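# Move tube rack from fume hood to bench, close sash

## Task

Carry the tube rack out of the fume hood and set it on the bench so that nothing of it overhangs the bench's front edge or either side edge. The rack must stand upright with each tube seated all the way down in its hole, and the hood's sash must be lowered until fully closed. The task fails if the rack or any tube touches the floor, or if the robot tips over or is left leaning. Nothing may depend on the robot holding it at the end: release the rack and back the robot away once finished.

## Robot and tools

ROBOT. TidyBot++: a wheeled base (0.54 m long, 0.50 m wide, 0.38 m tall) carrying one seven-joint arm with a two-finger gripper. The shoulder sits 0.12 m ahead of the base centre and 0.68 m off the floor. Two cameras: base_camera (644x364, fixed on the base, looking forward and down) and wrist_camera (644x476 fisheye, looking along the hand). The arm begins folded with the hand pointing down, reaching about 0.08 m beyond the base front.

FRAMES. Base frame: origin on the floor below the base centre, x forward, y left, z up. hand_pose is reported in it and marks the point between the finger pads; the hand's own z runs out along the fingers, its y along the closing line. Odometry frame is the base frame as it was at the start; heading is positive to the left, range -3.142 to 3.142. base_tilt is in degrees, forward and right positive. Odometry counts wheel rotation, so slip shows up as travel and drift of a few cm and degrees builds up.

execute_actions. Argument actions: a list holding one action or none (empty returns state and pictures only). Argument cameras: list of "base_camera", "wrist_camera" or "all"; omitted/null means all, [] means none. An action may contain:
- base: exactly one key, a relative move from where the base last reported itself. translate_m: metres, forward positive, -2 to 2. strafe_m: metres, left positive, -2 to 2. rotate_rad: radians, counter-clockwise from above positive, -6.3 to 6.3.
- joints: absolute targets keyed by name, radians. joint_1_rad (any angle, vertical axis, positive clockwise from above, i.e. opposite to rotate_rad), joint_2_rad shoulder -2.249 to 2.249, joint_3_rad any angle, joint_4_rad elbow -2.579 to 2.579, joint_5_rad any angle, joint_6_rad wrist -2.099 to 2.099, joint_7_rad any angle (hand down: positive is counter-clockwise from above; at 1.57 fingers open toward robot left/right). gripper_pos is unitless 0 (open, about 85 mm gap) to 1 (closed); gap is roughly 85 x (1 - gripper_pos) mm. Done tolerances: 0.039 for joints 1-4, 0.056 for 5-7, 0.03 for gripper. Continuous joints go the short way; for more turning, send steps below half a turn.
- speeds: optional caps for this action only, translate_m/strafe_m 0.05 to 0.5 m/s, rotate_rad 0.1 to 1.57 rad/s (defaults are the maxima).
Base and joint motions start together. A base move needing over 8.667 s is refused; an action is cut off at 15 s. Any unknown key or out-of-range value rejects the whole call with no motion. A joint left out of an action may keep pushing toward an earlier target.

ARM GEOMETRY. Upper arm 0.42 m, forearm 0.31 m, hand 0.31 m to the hand point. With joint_1_rad 0, joint_3_rad 3.14, joint_5_rad 0, the arm moves in the vertical x-z plane; tilts from vertical (forward positive) are joint_2, joint_2 - joint_4, and joint_2 - joint_4 - joint_6. Forward reach from shoulder = sum of length x sin(tilt); height above shoulder = sum of length x cos(tilt). A downward hand reaches at most about 0.94 m high, lower farther out. Closed fingertips stick about 20 mm beyond the hand point. Joints move up to 1.39 rad/s (1.22 for joints 5-7).

RESULT LINES. base_status and joint_status tell how each motion ended: done, off_target (stopped short, may still push), contact_stop/time_out (target dropped, holding). A blocked base can report done while short, and keeps pushing. Gripper at 1 reporting done means empty; off_target means something is held at the shown reading. "joint command not followed" with a cause means a self-collision check withheld the arm targets (the gripper still moves); these may be retried until new valid targets arrive. on_its_own lists uncommanded changes. motor_effort gives percent of maximum, peak in brackets, with offsets and noise. "ARM HIT" flags a hard hit on the base or arm itself. A torque fault (joints 1-4 at 104.5 N m, 5-7 at 51.3) freezes the arm and gripper for 10 s and skips the rest of the call; the base does not stop. MOTOR HOT appears from 60 °C; OVER-TEMPERATURE FAULT at 75 °C lets the arm sink, and unreached keys show limit_stop_at_motor_heat (resend them). When a result reports a stop, later motion calls in the same reply are skipped.

ACCURACY. Friction and load leave the hand a cm or two off, more when stretched or holding something heavy. Correct by sending last command + (wanted - read). While holding a load, never command a joint to its read angle. Trust the images over hand_pose.

OTHER TOOLS. wait: seconds 0 to 10, returns state and pictures. zoom_image: camera name and region [x0, y0, x1, y1] in image pixels, top-left origin, at most 504 by 504. read_manual: section "licences", no motion. finished_scene: scene integer (1 or 2); irreversible, and reports success.

AVOID. Letting the rack or tubes fall or touch the floor; dropping or slamming objects; driving while the arm is caught on something high (tipping); horizontal shoves with a raised hand; driving the arm into obstacles; long loaded holds (heat). Loose objects may be nudged occasionally by outside pushes.

Each tool is called after "Request:" as a command line: name --argument value for each argument, lists and objects as JSON in quotes; but a table of rows of numbers goes row by row, as --pt "numbers of a row", without its own name.

## Session

Request:
execute_actions --actions '[]'

Scene clock: 0.00 s.
base_odometry: x=+0.000 y=+0.000 heading=+0.000 (m, m, rad; odometry frame)
base_tilt: forward=-0.6 right=+0.3 (deg)
base_status: not commanded
joint_positions: joint_1_rad=+0.040 joint_2_rad=-0.356 joint_3_rad=+3.159 joint_4_rad=-2.491 joint_5_rad=+0.029 joint_6_rad=-0.835 joint_7_rad=+1.602 gripper_pos=+0.000
joint_status: not commanded
motor_effort: joint_1_rad=+0 joint_2_rad=+0 joint_3_rad=+1 joint_4_rad=+12 joint_5_rad=+0 joint_6_rad=+0 joint_7_rad=+1 (%)
hand_pose: x=+0.2908 y=-0.0145 z=+0.6014 quat_wxyz=(+0.012, +0.996, -0.004, +0.085) (m; base frame)
pictures: base_camera, wrist_camera
Images, in order (width x height): base_camera 644x364, wrist_camera 644x476.

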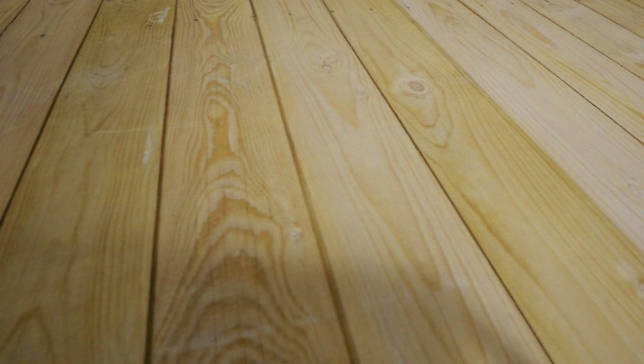

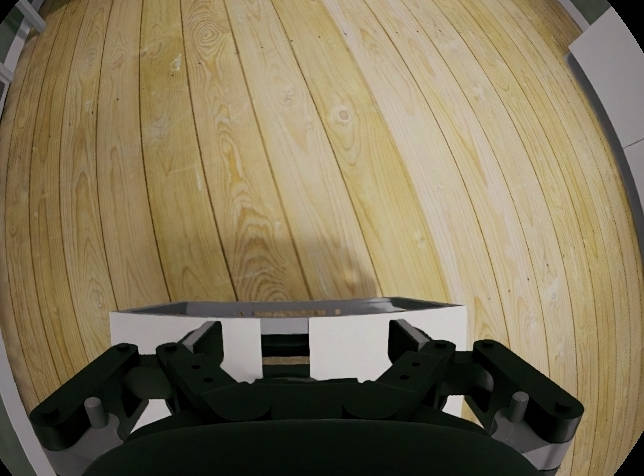

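Request:
execute_actions --actions '[{"joints":{"joint_6_rad":0.5}}]' --cameras '["wrist_camera"]'

Scene clock: 1.77 s.
base_odometry: x=+0.000 y=+0.000 heading=+0.000 (m, m, rad; odometry frame)
base_tilt: forward=-0.6 right=+0.3 (deg)
base_status: not commanded
joint_positions: joint_1_rad=+0.040 joint_2_rad=-0.356 joint_3_rad=+3.159 joint_4_rad=-2.490 joint_5_rad=+0.029 joint_6_rad=+0.492 joint_7_rad=+1.602 gripper_pos=+0.000
joint_status: all done
motor_effort: joint_1_rad=+0(0) joint_2_rad=-5(7) joint_3_rad=+1(1) joint_4_rad=+21(21) joint_5_rad=+0(0) joint_6_rad=+8(8) joint_7_rad=+0(1) (%)
hand_pose: x=+0.5484 y=-0.0199 z=+0.8862 quat_wxyz=(+0.031, +0.732, +0.003, +0.681) (m; base frame)
pictures: wrist_camera
camera_calibration (this result's frames):
wrist_camera: T_world_to_cam=[[-0.0791813, -0.995556, 0.0509753, -0.0268472], [-0.111105, -0.0420037, -0.992921, 0.987141], [0.990649, -0.0842844, -0.107285, -0.314599], [0, 0, 0, 1]] pos_world=[0.419208, -0.0117801, 0.947769]
Images, in order (width x height): wrist_camera 644x476.

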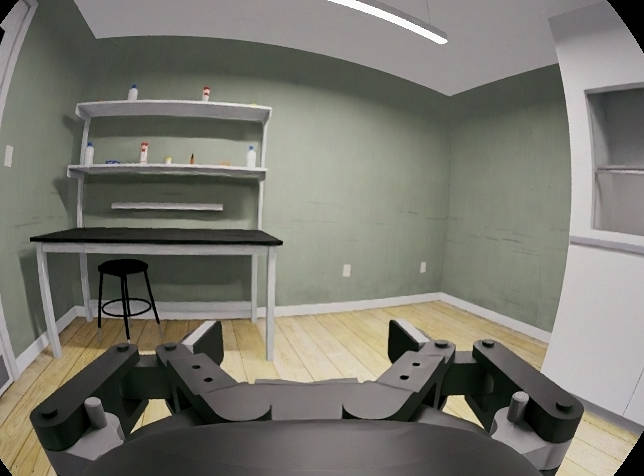

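Request:
execute_actions --actions '[{"base":{"rotate_rad":-1.2}}]'

Scene clock: 3.97 s.
base_odometry: x=+0.000 y=+0.000 heading=-1.199 (m, m, rad; odometry frame)
base_tilt: forward=-0.5 right=+0.3 (deg)
base_status: done
joint_positions: joint_1_rad=+0.040 joint_2_rad=-0.356 joint_3_rad=+3.159 joint_4_rad=-2.490 joint_5_rad=+0.029 joint_6_rad=+0.492 joint_7_rad=+1.602 gripper_pos=+0.000
joint_status: not commanded
motor_effort: joint_1_rad=+0(0) joint_2_rad=-6(8) joint_3_rad=+1(2) joint_4_rad=+21(21) joint_5_rad=+0(1) joint_6_rad=+8(8) joint_7_rad=+1(1) (%)
hand_pose: x=+0.5484 y=-0.0199 z=+0.8862 quat_wxyz=(+0.031, +0.732, +0.003, +0.681) (m; base frame)
pictures: base_camera, wrist_camera
camera_calibration (this result's frames):
wrist_camera: T_world_to_cam=[[-0.0791817, -0.995556, 0.050975, -0.0268468], [-0.111105, -0.0420033, -0.992921, 0.987141], [0.990649, -0.0842847, -0.107285, -0.314599], [0, 0, 0, 1]] pos_world=[0.419208, -0.0117803, 0.947769]
Images, in order (width x height): base_camera 644x364, wrist_camera 644x476.

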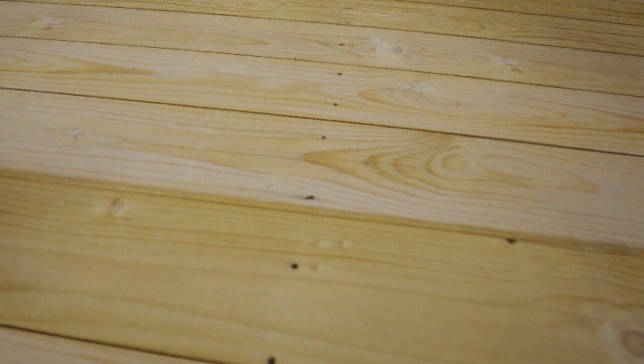

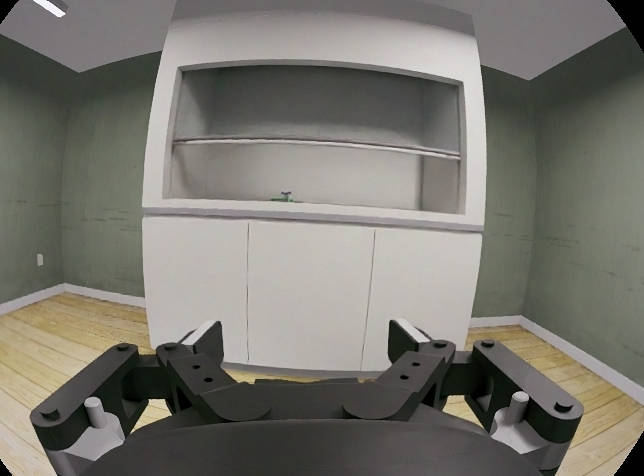

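Request:
execute_actions --actions '[{"base":{"rotate_rad":-0.11},"joints":{"joint_2_rad":-0.5,"joint_4_rad":-1.7,"joint_6_rad":-0.6}}]'

Request:
execute_actions --actions '[{"base":{"translate_m":0.7}}]'

Scene clock: 6.83 s.
base_odometry: x=+0.000 y=+0.000 heading=-1.308 (m, m, rad; odometry frame)
base_tilt: forward=-0.5 right=+0.3 (deg)
base_status: done
joint_positions: joint_1_rad=+0.040 joint_2_rad=-0.483 joint_3_rad=+3.159 joint_4_rad=-1.711 joint_5_rad=+0.029 joint_6_rad=-0.571 joint_7_rad=+1.602 gripper_pos=+0.000
joint_status: all done
motor_effort: joint_1_rad=+1(2) joint_2_rad=-4(8) joint_3_rad=+1(3) joint_4_rad=+23(24) joint_5_rad=+0(1) joint_6_rad=+9(9) joint_7_rad=+1(1) (%)
hand_pose: x=+0.5223 y=-0.0293 z=+1.0899 quat_wxyz=(+0.037, +0.783, -0.007, +0.621) (m; base frame)
pictures: base_camera, wrist_camera
camera_calibration (this result's frames):
wrist_camera: T_world_to_cam=[[-0.097717, -0.993564, 0.0572805, -0.0457845], [-0.26529, -0.0294686, -0.963718, 1.23522], [0.959204, -0.109368, -0.260703, -0.0847996], [0, 0, 0, 1]] pos_world=[0.404559, -0.0183638, 1.17092]
Images, in order (width x height): base_camera 644x364, wrist_camera 644x476.

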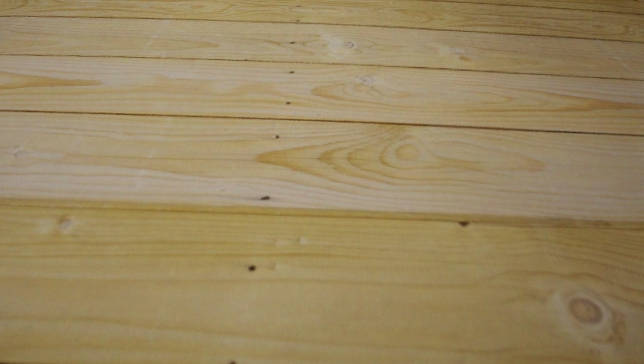

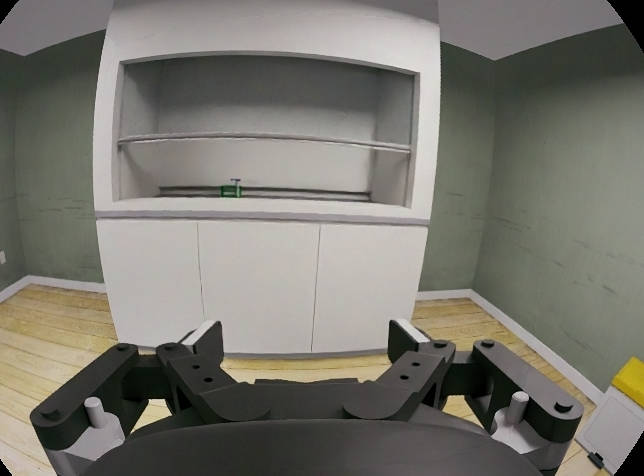

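Scene clock: 9.60 s.
base_odometry: x=+0.181 y=-0.677 heading=-1.309 (m, m, rad; odometry frame)
base_tilt: forward=-0.5 right=+0.3 (deg)
base_status: done
joint_positions: joint_1_rad=+0.040 joint_2_rad=-0.492 joint_3_rad=+3.159 joint_4_rad=-1.710 joint_5_rad=+0.029 joint_6_rad=-0.574 joint_7_rad=+1.602 gripper_pos=+0.000
joint_status: not commanded
motor_effort: joint_1_rad=+2(1) joint_2_rad=-3(7) joint_3_rad=+1(2) joint_4_rad=+23(24) joint_5_rad=+0(0) joint_6_rad=+8(8) joint_7_rad=+1(1) (%)
hand_pose: x=+0.5181 y=-0.0291 z=+1.0934 quat_wxyz=(+0.037, +0.781, -0.007, +0.624) (m; base frame)
pictures: base_camera, wrist_camera
camera_calibration (this result's frames):
wrist_camera: T_world_to_cam=[[-0.098206, -0.993545, 0.056783, -0.0454435], [-0.258116, -0.0296759, -0.965658, 1.23588], [0.96111, -0.10949, -0.253536, -0.0887281], [0, 0, 0, 1]] pos_world=[0.399816, -0.0181891, 1.17352]
Images, in order (width x height): base_camera 644x364, wrist_camera 644x476.

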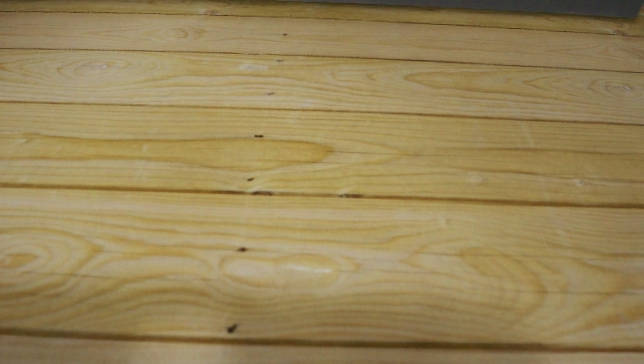

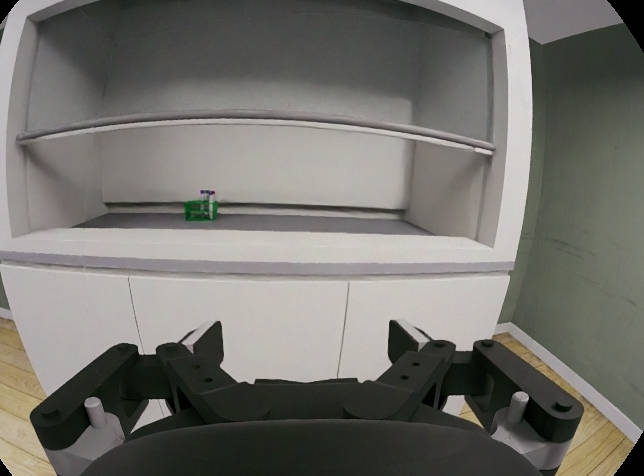

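Request:
zoom_image --camera "wrist_camera" --region '[100, 100, 320, 280]'

Region (100, 100, 320, 280) of wrist_camera's 644x476 image, scaled by 2.291; it fills the top 412 rows of this view, and the rest is white.

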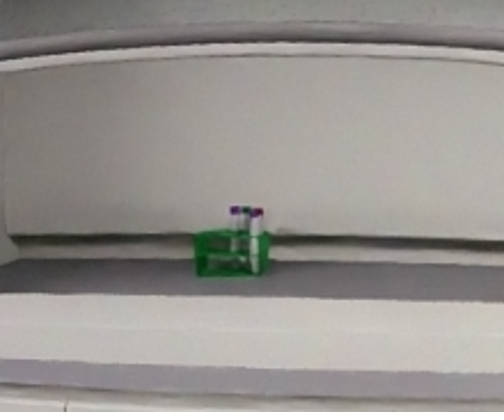

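Request:
execute_actions --actions '[{"base":{"strafe_m":0.33},"joints":{"joint_1_rad":-0.02,"joint_3_rad":3.13,"joint_5_rad":-0.02,"joint_7_rad":1.56}}]' --cameras '[]'

Request:
execute_actions --actions '[{"base":{"translate_m":0.45}}]'

Scene clock: 12.53 s.
base_odometry: x=+0.500 y=-0.591 heading=-1.310 (m, m, rad; odometry frame)
base_tilt: forward=-0.5 right=+0.3 (deg)
base_status: done
joint_positions: joint_1_rad=-0.007 joint_2_rad=-0.492 joint_3_rad=+3.144 joint_4_rad=-1.710 joint_5_rad=+0.000 joint_6_rad=-0.574 joint_7_rad=+1.593 gripper_pos=+0.000
joint_status: all done
motor_effort: joint_1_rad=+0(0) joint_2_rad=-3(4) joint_3_rad=+2(1) joint_4_rad=+22(23) joint_5_rad=+0(1) joint_6_rad=+8(8) joint_7_rad=+1(2) (%)
hand_pose: x=+0.5189 y=+0.0027 z=+1.0933 quat_wxyz=(+0.005, +0.781, +0.010, +0.625) (m; base frame)
pictures: none
No camera images: the call's "cameras" was empty. Leave "cameras" out to get every camera's image.

Scene clock: 14.80 s.
base_odometry: x=+0.616 y=-1.026 heading=-1.309 (m, m, rad; odometry frame)
base_tilt: forward=-0.5 right=+0.3 (deg)
base_status: done
joint_positions: joint_1_rad=-0.007 joint_2_rad=-0.492 joint_3_rad=+3.144 joint_4_rad=-1.709 joint_5_rad=+0.000 joint_6_rad=-0.575 joint_7_rad=+1.593 gripper_pos=+0.000
joint_status: not commanded
motor_effort: joint_1_rad=+0(0) joint_2_rad=-3(8) joint_3_rad=+1(2) joint_4_rad=+22(24) joint_5_rad=+0(0) joint_6_rad=+8(9) joint_7_rad=+1(1) (%)
hand_pose: x=+0.5190 y=+0.0027 z=+1.0934 quat_wxyz=(+0.005, +0.781, +0.010, +0.625) (m; base frame)
pictures: base_camera, wrist_camera
camera_calibration (this result's frames):
wrist_camera: T_world_to_cam=[[-0.0303139, -0.99914, 0.0282768, -0.0177285], [-0.256144, -0.01958, -0.96644, 1.23687], [0.966163, -0.0365395, -0.25533, -0.0868999], [0, 0, 0, 1]] pos_world=[0.400239, 0.00332936, 1.17367]
Images, in order (width x height): base_camera 644x364, wrist_camera 644x476.

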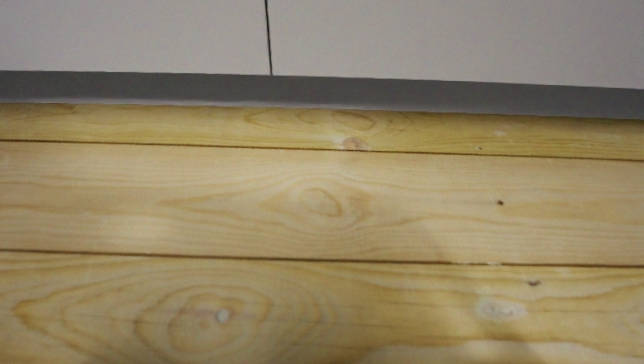

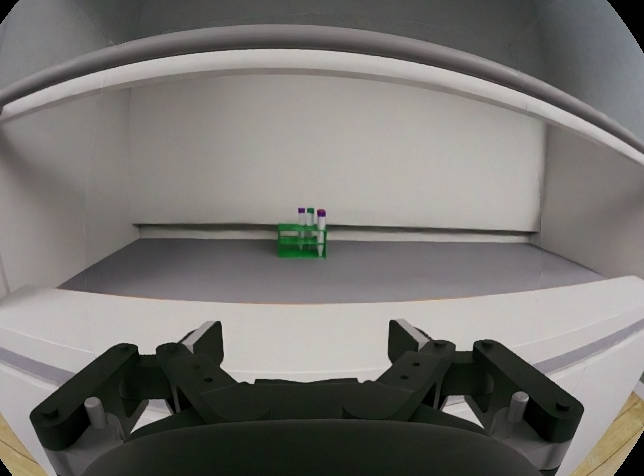

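Request:
zoom_image --camera "wrist_camera" --region '[240, 180, 370, 280]'

Region (240, 180, 370, 280) of wrist_camera's 644x476 image, scaled by 3.877; it fills the top 388 rows of this view, and the rest is white.

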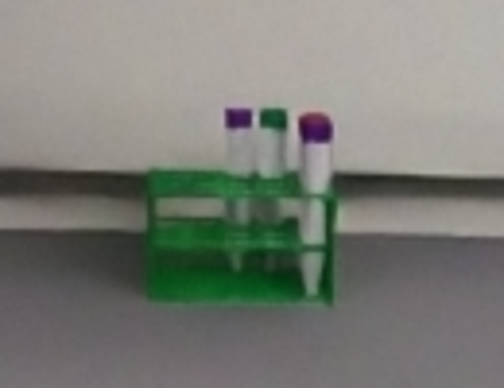

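Request:
execute_actions --actions '[{"joints":{"joint_2_rad":0.2,"joint_4_rad":-1.3,"joint_6_rad":-0.15}}]' --cameras '["wrist_camera"]'

Scene clock: 19.33 s.
base_odometry: x=+0.616 y=-1.026 heading=-1.309 (m, m, rad; odometry frame)
base_tilt: forward=-0.5 right=+0.3 (deg)
base_status: not commanded
joint_positions: joint_1_rad=-0.007 joint_2_rad=+0.196 joint_3_rad=+3.144 joint_4_rad=-1.316 joint_5_rad=+0.000 joint_6_rad=-0.180 joint_7_rad=+1.593 gripper_pos=+0.000
joint_status: all done
motor_effort: joint_1_rad=+0(0) joint_2_rad=-28(30) joint_3_rad=+1(2) joint_4_rad=+23(24) joint_5_rad=+0(0) joint_6_rad=+8(9) joint_7_rad=+1(1) (%)
hand_pose: x=+0.8238 y=+0.0046 z=+1.0752 quat_wxyz=(+0.006, +0.749, +0.010, +0.663) (m; base frame)
pictures: wrist_camera
camera_calibration (this result's frames):
wrist_camera: T_world_to_cam=[[-0.0334162, -0.999097, 0.0262432, -0.00140846], [-0.159028, -0.0206081, -0.987059, 1.23951], [0.986708, -0.0371572, -0.158196, -0.507348], [0, 0, 0, 1]] pos_world=[0.697674, 0.00528513, 1.14325]
Images, in order (width x height): wrist_camera 644x476.

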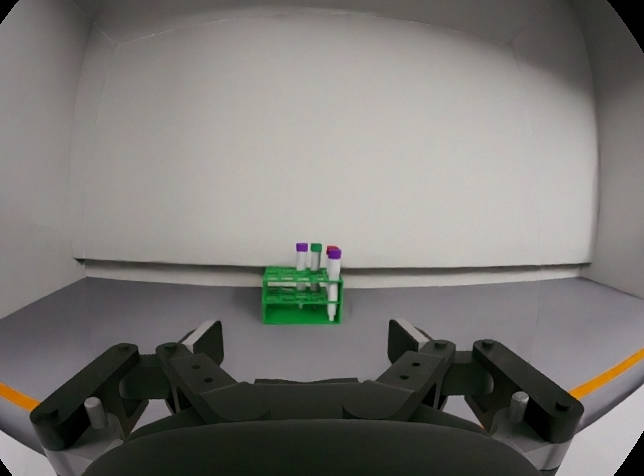

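Request:
execute_actions --actions '[{"base":{"translate_m":0.17},"joints":{"joint_6_rad":-0.4}}]'

Scene clock: 22.33 s.
base_odometry: x=+0.660 y=-1.190 heading=-1.309 (m, m, rad; odometry frame)
base_tilt: forward=-0.5 right=+0.3 (deg)
base_status: done
joint_positions: joint_1_rad=-0.007 joint_2_rad=+0.199 joint_3_rad=+3.144 joint_4_rad=-1.307 joint_5_rad=+0.000 joint_6_rad=-0.390 joint_7_rad=+1.593 gripper_pos=+0.000
joint_status: all done
motor_effort: joint_1_rad=+1(0) joint_2_rad=-30(32) joint_3_rad=+1(0) joint_4_rad=+24(26) joint_5_rad=+0(0) joint_6_rad=+8(9) joint_7_rad=+1(1) (%)
hand_pose: x=+0.8111 y=+0.0045 z=+1.0152 quat_wxyz=(+0.005, +0.812, +0.011, +0.583) (m; base frame)
pictures: base_camera, wrist_camera
camera_calibration (this result's frames):
wrist_camera: T_world_to_cam=[[-0.0273724, -0.99907, 0.0333239, -0.0124078], [-0.354921, -0.021451, -0.93465, 1.28396], [0.934495, -0.037411, -0.354004, -0.263173], [0, 0, 0, 1]] pos_world=[0.701298, 0.00530045, 1.1073]
Images, in order (width x height): base_camera 644x364, wrist_camera 644x476.

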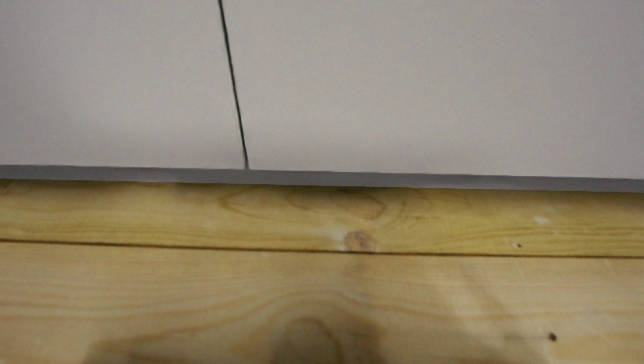

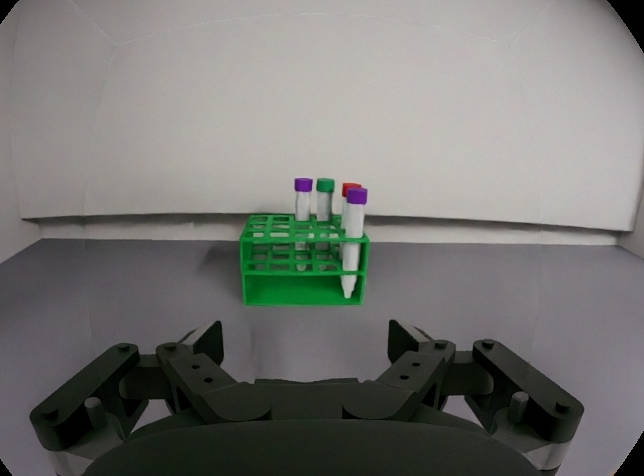

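Request:
zoom_image --camera "wrist_camera" --region '[200, 150, 420, 320]'

Region (200, 150, 420, 320) of wrist_camera's 644x476 image, scaled by 2.291; it fills the top 389 rows of this view, and the rest is white.

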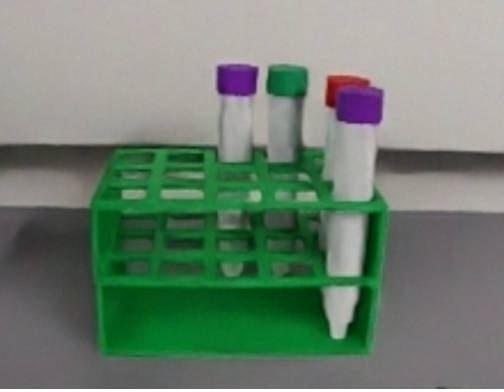

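Request:
execute_actions --actions '[{"base":{"strafe_m":0.055},"joints":{"gripper_pos":0.5,"joint_4_rad":-1.42,"joint_6_rad":-0.17}}]' --cameras '["wrist_camera"]'

Request:
execute_actions --actions '[{"base":{"translate_m":0.06},"speeds":{"translate_m":0.1}}]' --cameras '["wrist_camera"]'

Scene clock: 24.97 s.
base_odometry: x=+0.714 y=-1.176 heading=-1.309 (m, m, rad; odometry frame)
base_tilt: forward=-0.5 right=+0.3 (deg)
base_status: done
joint_positions: joint_1_rad=-0.018 joint_2_rad=+0.199 joint_3_rad=+3.141 joint_4_rad=-1.410 joint_5_rad=+0.000 joint_6_rad=-0.198 joint_7_rad=+1.593 gripper_pos=+0.500
joint_status: all done
motor_effort: joint_1_rad=+1(4) joint_2_rad=-29(32) joint_3_rad=+1(2) joint_4_rad=+24(24) joint_5_rad=+0(0) joint_6_rad=+8(9) joint_7_rad=+1(1) (%)
hand_pose: x=+0.8189 y=+0.0143 z=+1.0089 quat_wxyz=(+0.001, +0.785, +0.016, +0.619) (m; base frame)
pictures: wrist_camera
camera_calibration (this result's frames):
wrist_camera: T_world_to_cam=[[-0.0159314, -0.99943, 0.0297531, -0.00796097], [-0.270958, -0.0243281, -0.962284, 1.2403], [0.962459, -0.0233924, -0.270416, -0.379781], [0, 0, 0, 1]] pos_world=[0.701464, 0.0133336, 1.09105]
Images, in order (width x height): wrist_camera 644x476.

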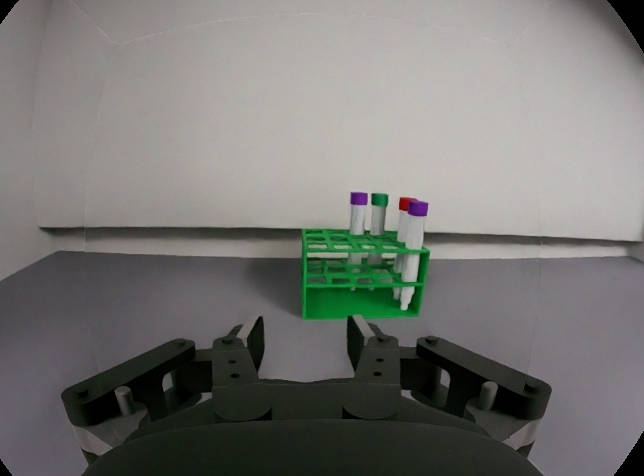

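Scene clock: 26.13 s.
base_odometry: x=+0.729 y=-1.234 heading=-1.309 (m, m, rad; odometry frame)
base_tilt: forward=-0.5 right=+0.3 (deg)
base_status: done
joint_positions: joint_1_rad=-0.018 joint_2_rad=+0.200 joint_3_rad=+3.141 joint_4_rad=-1.411 joint_5_rad=+0.000 joint_6_rad=-0.197 joint_7_rad=+1.593 gripper_pos=+0.500
joint_status: not commanded
motor_effort: joint_1_rad=+1(1) joint_2_rad=-29(33) joint_3_rad=+1(0) joint_4_rad=+24(25) joint_5_rad=+0(0) joint_6_rad=+8(9) joint_7_rad=+1(1) (%)
hand_pose: x=+0.8191 y=+0.0143 z=+1.0087 quat_wxyz=(+0.001, +0.785, +0.016, +0.619) (m; base frame)
pictures: wrist_camera
camera_calibration (this result's frames):
wrist_camera: T_world_to_cam=[[-0.0159344, -0.99943, 0.0297496, -0.00794298], [-0.270872, -0.0243259, -0.962308, 1.24004], [0.962484, -0.0233921, -0.27033, -0.380084], [0, 0, 0, 1]] pos_world=[0.701591, 0.0133357, 1.09079]
Images, in order (width x height): wrist_camera 644x476.

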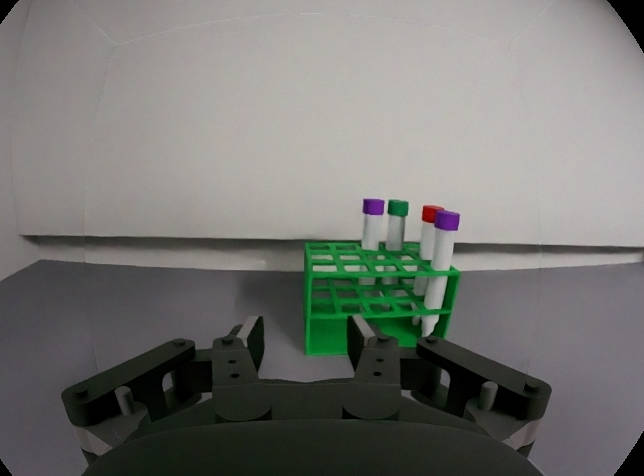

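Request:
execute_actions --actions '[{"joints":{"joint_4_rad":-1.49,"joint_6_rad":-0.10}}]' --cameras '["wrist_camera"]'

Request:
execute_actions --actions '[{"base":{"translate_m":0.055},"speeds":{"translate_m":0.08}}]'

Scene clock: 27.60 s.
base_odometry: x=+0.729 y=-1.234 heading=-1.309 (m, m, rad; odometry frame)
base_tilt: forward=-0.5 right=+0.3 (deg)
base_status: not commanded
joint_positions: joint_1_rad=-0.018 joint_2_rad=+0.200 joint_3_rad=+3.141 joint_4_rad=-1.482 joint_5_rad=+0.000 joint_6_rad=-0.131 joint_7_rad=+1.593 gripper_pos=+0.500
joint_status: all done
motor_effort: joint_1_rad=+1(1) joint_2_rad=-29(30) joint_3_rad=+1(1) joint_4_rad=+23(25) joint_5_rad=+0(0) joint_6_rad=+8(9) joint_7_rad=+1(1) (%)
hand_pose: x=+0.8170 y=+0.0143 z=+0.9849 quat_wxyz=(+0.001, +0.787, +0.016, +0.617) (m; base frame)
pictures: wrist_camera
camera_calibration (this result's frames):
wrist_camera: T_world_to_cam=[[-0.0158002, -0.999427, 0.0299284, -0.00759508], [-0.275829, -0.0244139, -0.960897, 1.21929], [0.961077, -0.0234375, -0.275285, -0.378498], [0, 0, 0, 1]] pos_world=[0.699961, 0.0133059, 1.06765]
Images, in order (width x height): wrist_camera 644x476.

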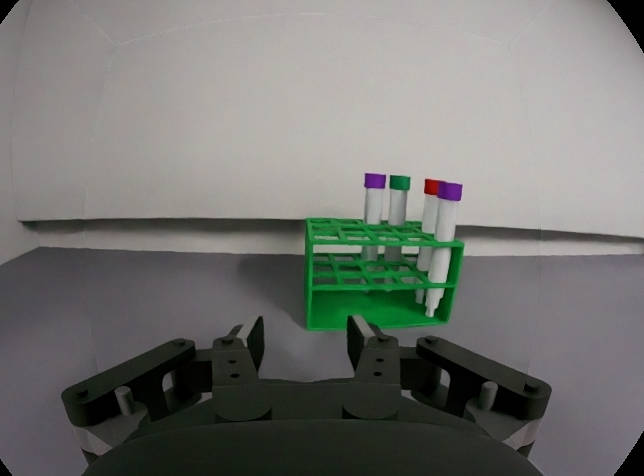

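Scene clock: 28.80 s.
base_odometry: x=+0.744 y=-1.288 heading=-1.309 (m, m, rad; odometry frame)
base_tilt: forward=-0.5 right=+0.3 (deg)
base_status: done
joint_positions: joint_1_rad=-0.018 joint_2_rad=+0.200 joint_3_rad=+3.141 joint_4_rad=-1.482 joint_5_rad=+0.000 joint_6_rad=-0.130 joint_7_rad=+1.593 gripper_pos=+0.500
joint_status: not commanded
motor_effort: joint_1_rad=+0(2) joint_2_rad=-30(33) joint_3_rad=+1(2) joint_4_rad=+24(24) joint_5_rad=+0(0) joint_6_rad=+8(8) joint_7_rad=+1(1) (%)
hand_pose: x=+0.8171 y=+0.0143 z=+0.9854 quat_wxyz=(+0.001, +0.787, +0.016, +0.617) (m; base frame)
pictures: base_camera, wrist_camera
camera_calibration (this result's frames):
wrist_camera: T_world_to_cam=[[-0.0158429, -0.999428, 0.0298803, -0.00752231], [-0.274478, -0.0243889, -0.961284, 1.219], [0.961463, -0.0234309, -0.273934, -0.380122], [0, 0, 0, 1]] pos_world=[0.699943, 0.0133055, 1.0679]
Images, in order (width x height): base_camera 644x364, wrist_camera 644x476.

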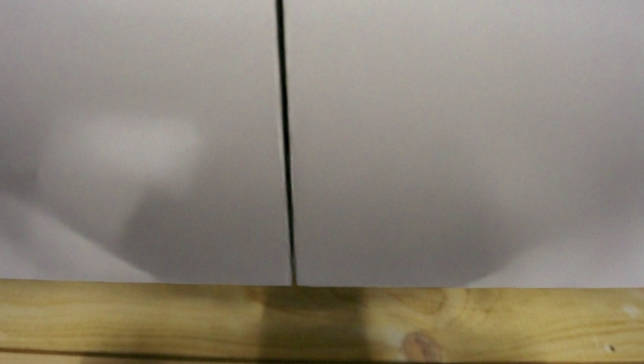

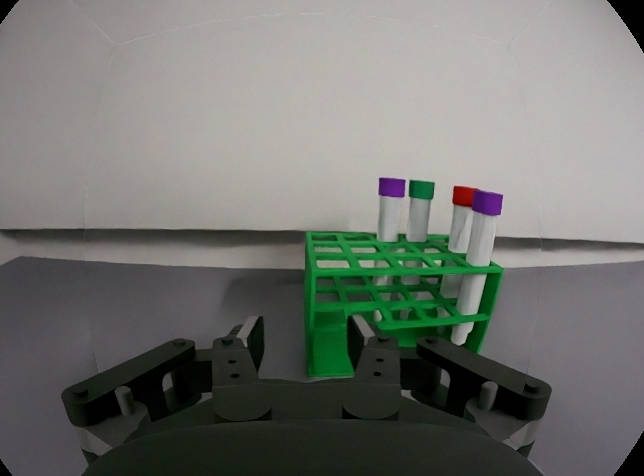

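Request:
zoom_image --camera "wrist_camera" --region '[200, 160, 520, 400]'

Region (200, 160, 520, 400) of wrist_camera's 644x476 image, scaled by 1.575; it fills the top 378 rows of this view, and the rest is white.

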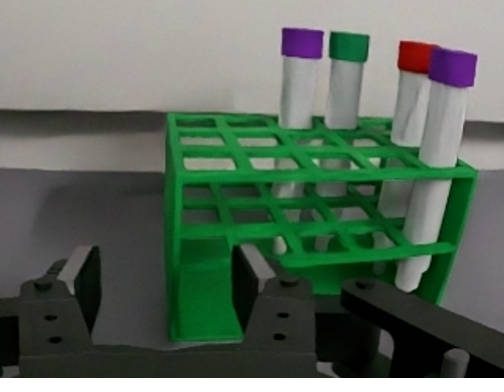

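Request:
execute_actions --actions '[{"base":{"translate_m":-0.01},"joints":{"joint_6_rad":-0.055}}]' --cameras '["wrist_camera"]'

Scene clock: 30.20 s.
base_odometry: x=+0.741 y=-1.278 heading=-1.309 (m, m, rad; odometry frame)
base_tilt: forward=-0.5 right=+0.3 (deg)
base_status: done
joint_positions: joint_1_rad=-0.018 joint_2_rad=+0.197 joint_3_rad=+3.141 joint_4_rad=-1.482 joint_5_rad=+0.000 joint_6_rad=-0.081 joint_7_rad=+1.593 gripper_pos=+0.500
joint_status: all done
motor_effort: joint_1_rad=+1(2) joint_2_rad=-28(33) joint_3_rad=+1(0) joint_4_rad=+23(25) joint_5_rad=+0(0) joint_6_rad=+8(9) joint_7_rad=+1(1) (%)
hand_pose: x=+0.8195 y=+0.0143 z=+1.0021 quat_wxyz=(+0.001, +0.770, +0.016, +0.637) (m; base frame)
pictures: wrist_camera
camera_calibration (this result's frames):
wrist_camera: T_world_to_cam=[[-0.0173626, -0.999455, 0.0280699, -0.00488773], [-0.22453, -0.0234596, -0.974185, 1.20773], [0.974312, -0.0232169, -0.224, -0.438389], [0, 0, 0, 1]] pos_world=[0.698215, 0.0132698, 1.07849]
Images, in order (width x height): wrist_camera 644x476.

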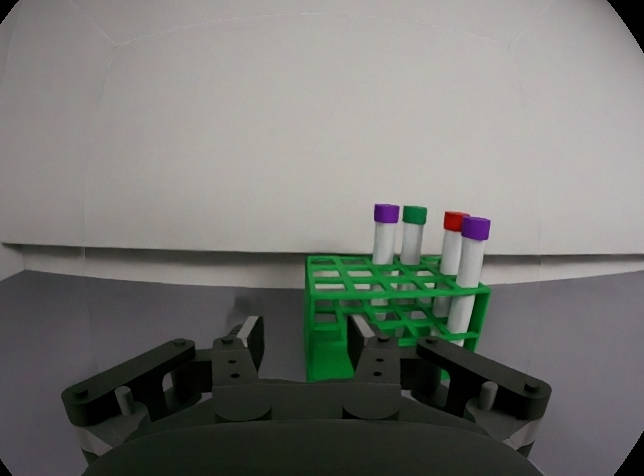

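Request:
execute_actions --actions '[{"base":{"translate_m":0.02},"speeds":{"translate_m":0.05}}]' --cameras '["wrist_camera"]'

Request:
zoom_image --camera "wrist_camera" --region '[200, 180, 520, 420]'

Scene clock: 31.33 s.
base_odometry: x=+0.747 y=-1.297 heading=-1.308 (m, m, rad; odometry frame)
base_tilt: forward=-0.5 right=+0.3 (deg)
base_status: done
joint_positions: joint_1_rad=-0.018 joint_2_rad=+0.197 joint_3_rad=+3.141 joint_4_rad=-1.482 joint_5_rad=+0.000 joint_6_rad=-0.081 joint_7_rad=+1.593 gripper_pos=+0.500
joint_status: not commanded
motor_effort: joint_1_rad=+0(0) joint_2_rad=-30(32) joint_3_rad=+1(1) joint_4_rad=+24(25) joint_5_rad=+0(0) joint_6_rad=+9(9) joint_7_rad=+1(1) (%)
hand_pose: x=+0.8195 y=+0.0143 z=+1.0021 quat_wxyz=(+0.001, +0.770, +0.016, +0.637) (m; base frame)
pictures: wrist_camera
camera_calibration (this result's frames):
wrist_camera: T_world_to_cam=[[-0.0173614, -0.999455, 0.0280712, -0.00488886], [-0.224564, -0.0234604, -0.974177, 1.20771], [0.974305, -0.0232169, -0.224034, -0.438355], [0, 0, 0, 1]] pos_world=[0.698216, 0.01327, 1.07846]
Images, in order (width x height): wrist_camera 644x476.

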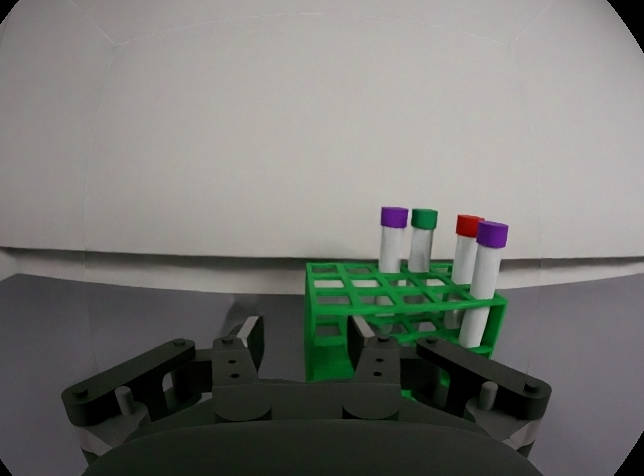

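Region (200, 180, 520, 420) of wrist_camera's 644x476 image, scaled by 1.575; it fills the top 378 rows of this view, and the rest is white.

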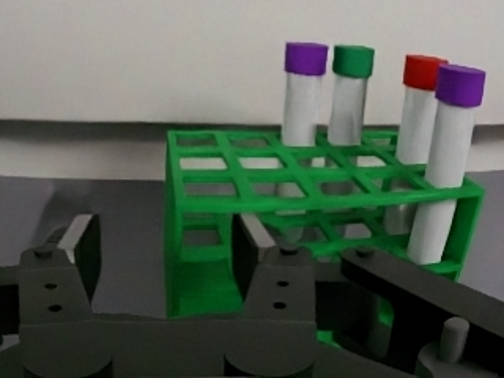

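Request:
execute_actions --actions '[{"joints":{"joint_4_rad":-1.498}}]' --cameras '[]'

Request:
execute_actions --actions '[{"base":{"translate_m":0.015},"speeds":{"translate_m":0.05}}]' --cameras '["wrist_camera"]'

Request:
zoom_image --camera "wrist_camera" --region '[200, 180, 520, 420]'

Scene clock: 32.23 s.
base_odometry: x=+0.747 y=-1.297 heading=-1.308 (m, m, rad; odometry frame)
base_tilt: forward=-0.5 right=+0.3 (deg)
base_status: not commanded
joint_positions: joint_1_rad=-0.018 joint_2_rad=+0.197 joint_3_rad=+3.141 joint_4_rad=-1.486 joint_5_rad=+0.000 joint_6_rad=-0.081 joint_7_rad=+1.593 gripper_pos=+0.500
joint_status: all done
motor_effort: joint_1_rad=+0(0) joint_2_rad=-29(29) joint_3_rad=+1(1) joint_4_rad=+24(24) joint_5_rad=+0(0) joint_6_rad=+8(9) joint_7_rad=+1(1) (%)
hand_pose: x=+0.8191 y=+0.0143 z=+0.9995 quat_wxyz=(+0.001, +0.772, +0.016, +0.636) (m; base frame)
pictures: none
No camera images: the call's "cameras" was empty. Leave "cameras" out to get every camera's image.

Scene clock: 33.00 s.
base_odometry: x=+0.751 y=-1.312 heading=-1.308 (m, m, rad; odometry frame)
base_tilt: forward=-0.5 right=+0.3 (deg)
base_status: done
joint_positions: joint_1_rad=-0.018 joint_2_rad=+0.197 joint_3_rad=+3.141 joint_4_rad=-1.486 joint_5_rad=+0.000 joint_6_rad=-0.081 joint_7_rad=+1.593 gripper_pos=+0.500
joint_status: not commanded
motor_effort: joint_1_rad=+0(1) joint_2_rad=-29(33) joint_3_rad=+1(0) joint_4_rad=+24(24) joint_5_rad=+0(0) joint_6_rad=+8(8) joint_7_rad=+1(1) (%)
hand_pose: x=+0.8192 y=+0.0143 z=+0.9990 quat_wxyz=(+0.001, +0.772, +0.016, +0.635) (m; base frame)
pictures: wrist_camera
camera_calibration (this result's frames):
wrist_camera: T_world_to_cam=[[-0.0172223, -0.999453, 0.0282469, -0.00510102], [-0.229352, -0.0235488, -0.973059, 1.20746], [0.973191, -0.0232368, -0.22882, -0.433098], [0, 0, 0, 1]] pos_world=[0.698333, 0.0132723, 1.07597]
Images, in order (width x height): wrist_camera 644x476.

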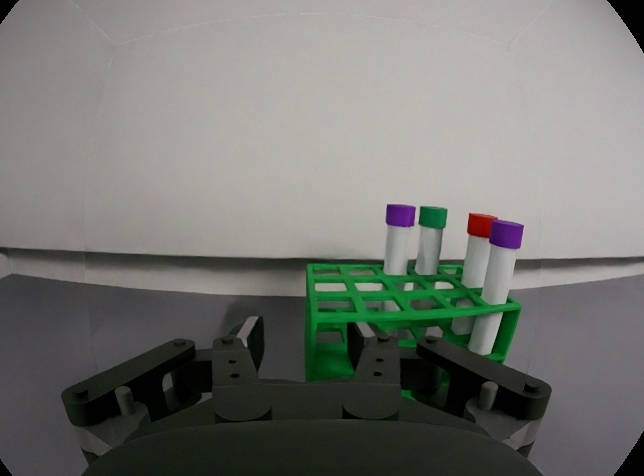

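Region (200, 180, 520, 420) of wrist_camera's 644x476 image, scaled by 1.575; it fills the top 378 rows of this view, and the rest is white.

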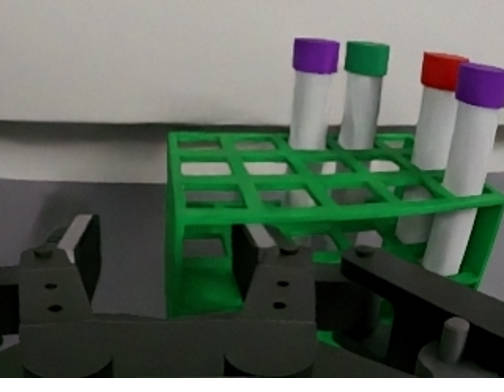

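Request:
execute_actions --actions '[{"base":{"translate_m":0.015},"speeds":{"translate_m":0.05}}]'

Request:
zoom_image --camera "wrist_camera" --region '[200, 180, 560, 420]'

Scene clock: 34.00 s.
base_odometry: x=+0.755 y=-1.326 heading=-1.308 (m, m, rad; odometry frame)
base_tilt: forward=-0.5 right=+0.3 (deg)
base_status: done
joint_positions: joint_1_rad=-0.018 joint_2_rad=+0.198 joint_3_rad=+3.141 joint_4_rad=-1.487 joint_5_rad=+0.000 joint_6_rad=-0.081 joint_7_rad=+1.593 gripper_pos=+0.500
joint_status: not commanded
motor_effort: joint_1_rad=+1(1) joint_2_rad=-29(32) joint_3_rad=+1(1) joint_4_rad=+24(25) joint_5_rad=+0(0) joint_6_rad=+9(9) joint_7_rad=+1(1) (%)
hand_pose: x=+0.8194 y=+0.0143 z=+0.9982 quat_wxyz=(+0.001, +0.772, +0.016, +0.635) (m; base frame)
pictures: base_camera, wrist_camera
camera_calibration (this result's frames):
wrist_camera: T_world_to_cam=[[-0.0171869, -0.999452, 0.0282909, -0.00514565], [-0.230562, -0.0235709, -0.972772, 1.2074], [0.972906, -0.0232418, -0.23003, -0.431984], [0, 0, 0, 1]] pos_world=[0.698572, 0.0132766, 1.0753]
Images, in order (width x height): base_camera 644x364, wrist_camera 644x476.

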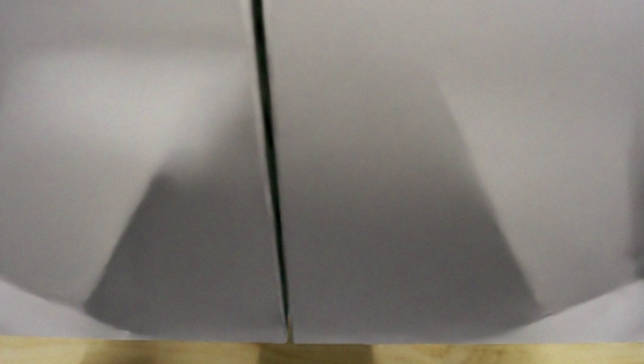

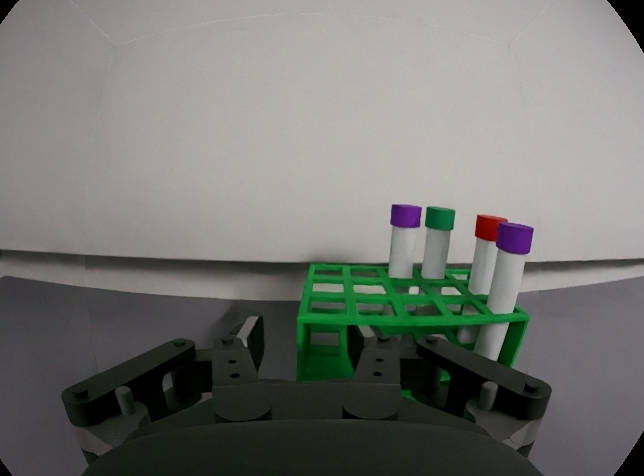

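Region (200, 180, 560, 420) of wrist_camera's 644x476 image, scaled by 1.400.

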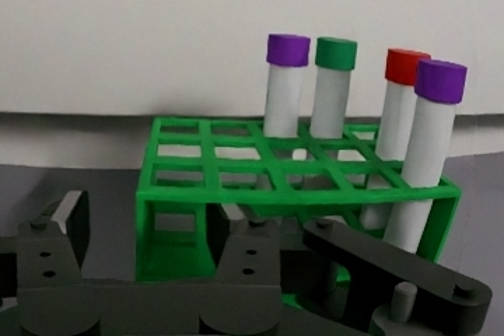

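Request:
execute_actions --actions '[{"joints":{"gripper_pos":1.0}}]' --cameras '["wrist_camera"]'

Scene clock: 35.20 s.
base_odometry: x=+0.755 y=-1.326 heading=-1.308 (m, m, rad; odometry frame)
base_tilt: forward=-0.5 right=+0.3 (deg)
base_status: not commanded
joint_positions: joint_1_rad=-0.018 joint_2_rad=+0.198 joint_3_rad=+3.141 joint_4_rad=-1.487 joint_5_rad=+0.000 joint_6_rad=-0.080 joint_7_rad=+1.592 gripper_pos=+0.986
joint_status: all done
motor_effort: joint_1_rad=+0(2) joint_2_rad=-29(29) joint_3_rad=+1(2) joint_4_rad=+23(24) joint_5_rad=+0(0) joint_6_rad=+9(9) joint_7_rad=+1(1) (%)
hand_pose: x=+0.8194 y=+0.0143 z=+0.9982 quat_wxyz=(+0.001, +0.772, +0.015, +0.635) (m; base frame)
pictures: wrist_camera
camera_calibration (this result's frames):
wrist_camera: T_world_to_cam=[[-0.0173736, -0.999476, 0.0273245, -0.00402639], [-0.230352, -0.0225923, -0.972845, 1.20736], [0.972952, -0.0231961, -0.229839, -0.432211], [0, 0, 0, 1]] pos_world=[0.698568, 0.013227, 1.07534]
Images, in order (width x height): wrist_camera 644x476.

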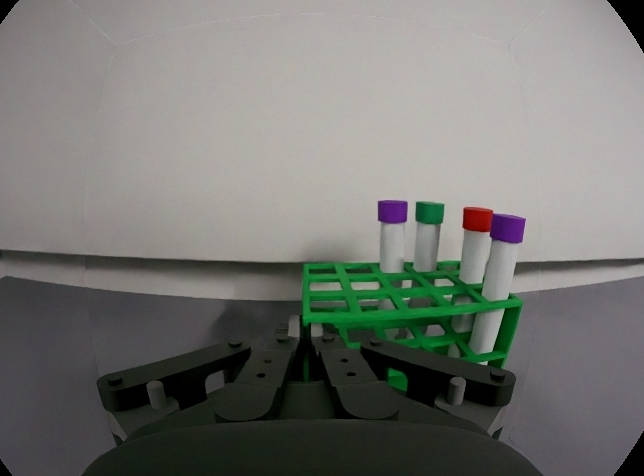

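Request:
execute_actions --actions '[{"joints":{"joint_4_rad":-1.30,"joint_6_rad":-0.275}}]' --cameras '["wrist_camera"]'

Scene clock: 36.77 s.
base_odometry: x=+0.755 y=-1.326 heading=-1.308 (m, m, rad; odometry frame)
base_tilt: forward=-0.5 right=+0.3 (deg)
base_status: not commanded
joint_positions: joint_1_rad=-0.018 joint_2_rad=+0.199 joint_3_rad=+3.141 joint_4_rad=-1.315 joint_5_rad=+0.000 joint_6_rad=-0.252 joint_7_rad=+1.592 gripper_pos=+0.986
joint_status: all done
motor_effort: joint_1_rad=+1(1) joint_2_rad=-31(32) joint_3_rad=+1(1) joint_4_rad=+25(27) joint_5_rad=+0(0) joint_6_rad=+10(10) joint_7_rad=+1(1) (%)
hand_pose: x=+0.8214 y=+0.0144 z=+1.0516 quat_wxyz=(+0.001, +0.772, +0.015, +0.635) (m; base frame)
pictures: wrist_camera
camera_calibration (this result's frames):
wrist_camera: T_world_to_cam=[[-0.0172904, -0.999477, 0.0273366, -0.00547997], [-0.230767, -0.0226134, -0.972746, 1.25996], [0.972855, -0.0231275, -0.230255, -0.421416], [0, 0, 0, 1]] pos_world=[0.700638, 0.0132684, 1.12873]
Images, in order (width x height): wrist_camera 644x476.

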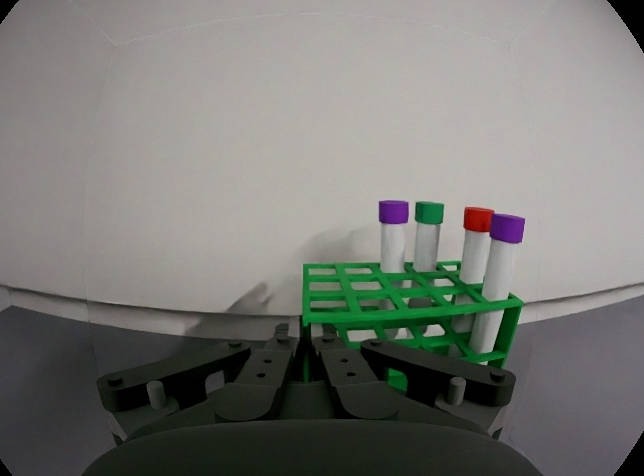

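Rack is held firmly. Lift more.

Request:
execute_actions --actions '[{"joints":{"joint_4_rad":-1.11,"joint_6_rad":-0.465}}]' --cameras '["wrist_camera"]'

Request:
execute_actions --actions '[{"base":{"translate_m":-0.3},"speeds":{"translate_m":0.15}}]' --cameras '["wrist_camera"]'

Scene clock: 38.20 s.
base_odometry: x=+0.755 y=-1.326 heading=-1.308 (m, m, rad; odometry frame)
base_tilt: forward=-0.5 right=+0.3 (deg)
base_status: not commanded
joint_positions: joint_1_rad=-0.018 joint_2_rad=+0.199 joint_3_rad=+3.141 joint_4_rad=-1.125 joint_5_rad=+0.000 joint_6_rad=-0.441 joint_7_rad=+1.592 gripper_pos=+0.986
joint_status: all done
motor_effort: joint_1_rad=+0(0) joint_2_rad=-30(32) joint_3_rad=+1(1) joint_4_rad=+25(26) joint_5_rad=+0(0) joint_6_rad=+10(9) joint_7_rad=+1(1) (%)
hand_pose: x=+0.8124 y=+0.0142 z=+1.1109 quat_wxyz=(+0.001, +0.772, +0.015, +0.635) (m; base frame)
pictures: wrist_camera
camera_calibration (this result's frames):
wrist_camera: T_world_to_cam=[[-0.0172319, -0.999478, 0.0273222, -0.00744328], [-0.230043, -0.02263, -0.972917, 1.31522], [0.973028, -0.0230505, -0.229533, -0.399957], [0, 0, 0, 1]] pos_world=[0.691598, 0.0131047, 1.188]
Images, in order (width x height): wrist_camera 644x476.

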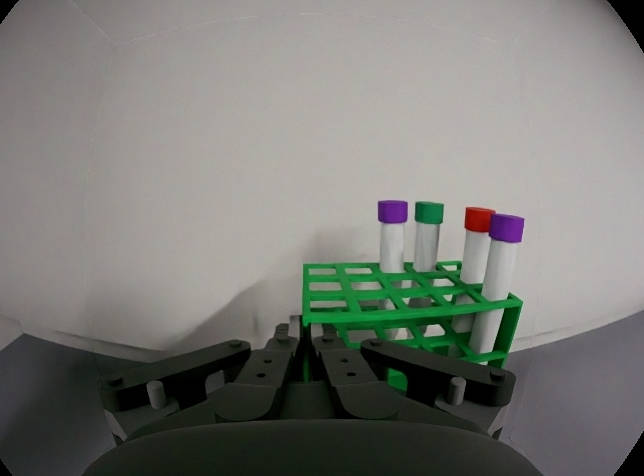

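Scene clock: 40.87 s.
base_odometry: x=+0.677 y=-1.036 heading=-1.308 (m, m, rad; odometry frame)
base_tilt: forward=-0.5 right=+0.3 (deg)
base_status: done
joint_positions: joint_1_rad=-0.018 joint_2_rad=+0.204 joint_3_rad=+3.141 joint_4_rad=-1.124 joint_5_rad=-0.001 joint_6_rad=-0.444 joint_7_rad=+1.592 gripper_pos=+0.986
joint_status: not commanded
motor_effort: joint_1_rad=+0(1) joint_2_rad=-29(34) joint_3_rad=+1(0) joint_4_rad=+24(26) joint_5_rad=+0(1) joint_6_rad=+9(10) joint_7_rad=+1(2) (%)
hand_pose: x=+0.8143 y=+0.0143 z=+1.1068 quat_wxyz=(+0.000, +0.775, +0.015, +0.632) (m; base frame)
pictures: wrist_camera
camera_calibration (this result's frames):
wrist_camera: T_world_to_cam=[[-0.0168909, -0.999492, 0.0270134, -0.00712282], [-0.237186, -0.0222406, -0.97121, 1.31559], [0.971317, -0.0228118, -0.23669, -0.393432], [0, 0, 0, 1]] pos_world=[0.694067, 0.0131655, 1.18479]
Images, in order (width x height): wrist_camera 644x476.

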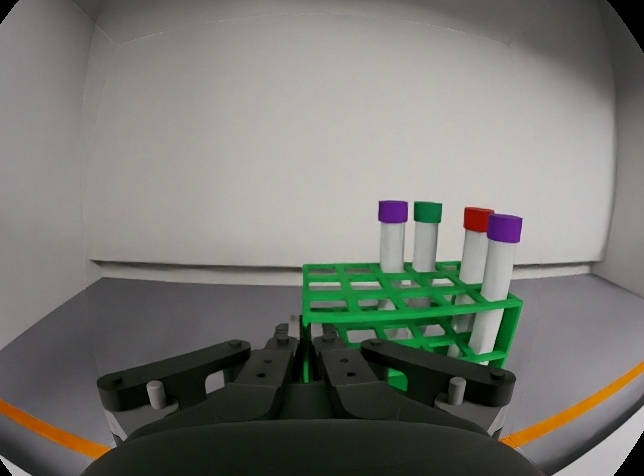

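Request:
execute_actions --actions '[{"base":{"translate_m":-0.12},"speeds":{"translate_m":0.08}}]' --cameras '["wrist_camera"]'

Scene clock: 43.00 s.
base_odometry: x=+0.646 y=-0.920 heading=-1.308 (m, m, rad; odometry frame)
base_tilt: forward=-0.5 right=+0.3 (deg)
base_status: done
joint_positions: joint_1_rad=-0.018 joint_2_rad=+0.205 joint_3_rad=+3.141 joint_4_rad=-1.124 joint_5_rad=-0.001 joint_6_rad=-0.444 joint_7_rad=+1.592 gripper_pos=+0.986
joint_status: not commanded
motor_effort: joint_1_rad=+1(1) joint_2_rad=-31(34) joint_3_rad=+1(0) joint_4_rad=+25(26) joint_5_rad=+0(0) joint_6_rad=+9(9) joint_7_rad=+1(1) (%)
hand_pose: x=+0.8148 y=+0.0143 z=+1.1058 quat_wxyz=(+0.000, +0.775, +0.015, +0.632) (m; base frame)
pictures: wrist_camera
camera_calibration (this result's frames):
wrist_camera: T_world_to_cam=[[-0.0168429, -0.999492, 0.027072, -0.00718053], [-0.238891, -0.0222689, -0.970791, 1.31564], [0.9709, -0.0228182, -0.238395, -0.391952], [0, 0, 0, 1]] pos_world=[0.69472, 0.0131772, 1.18396]
Images, in order (width x height): wrist_camera 644x476.

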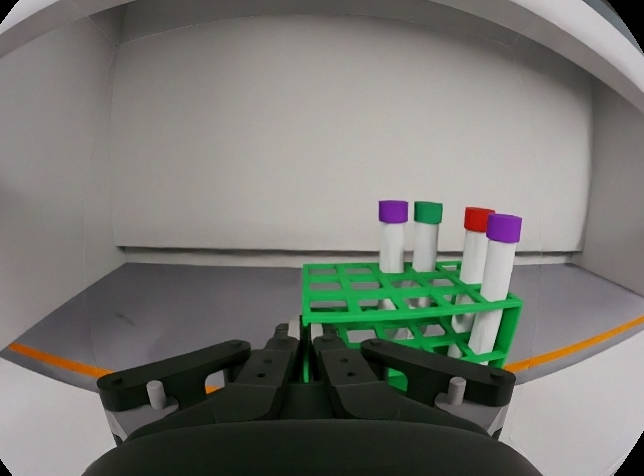

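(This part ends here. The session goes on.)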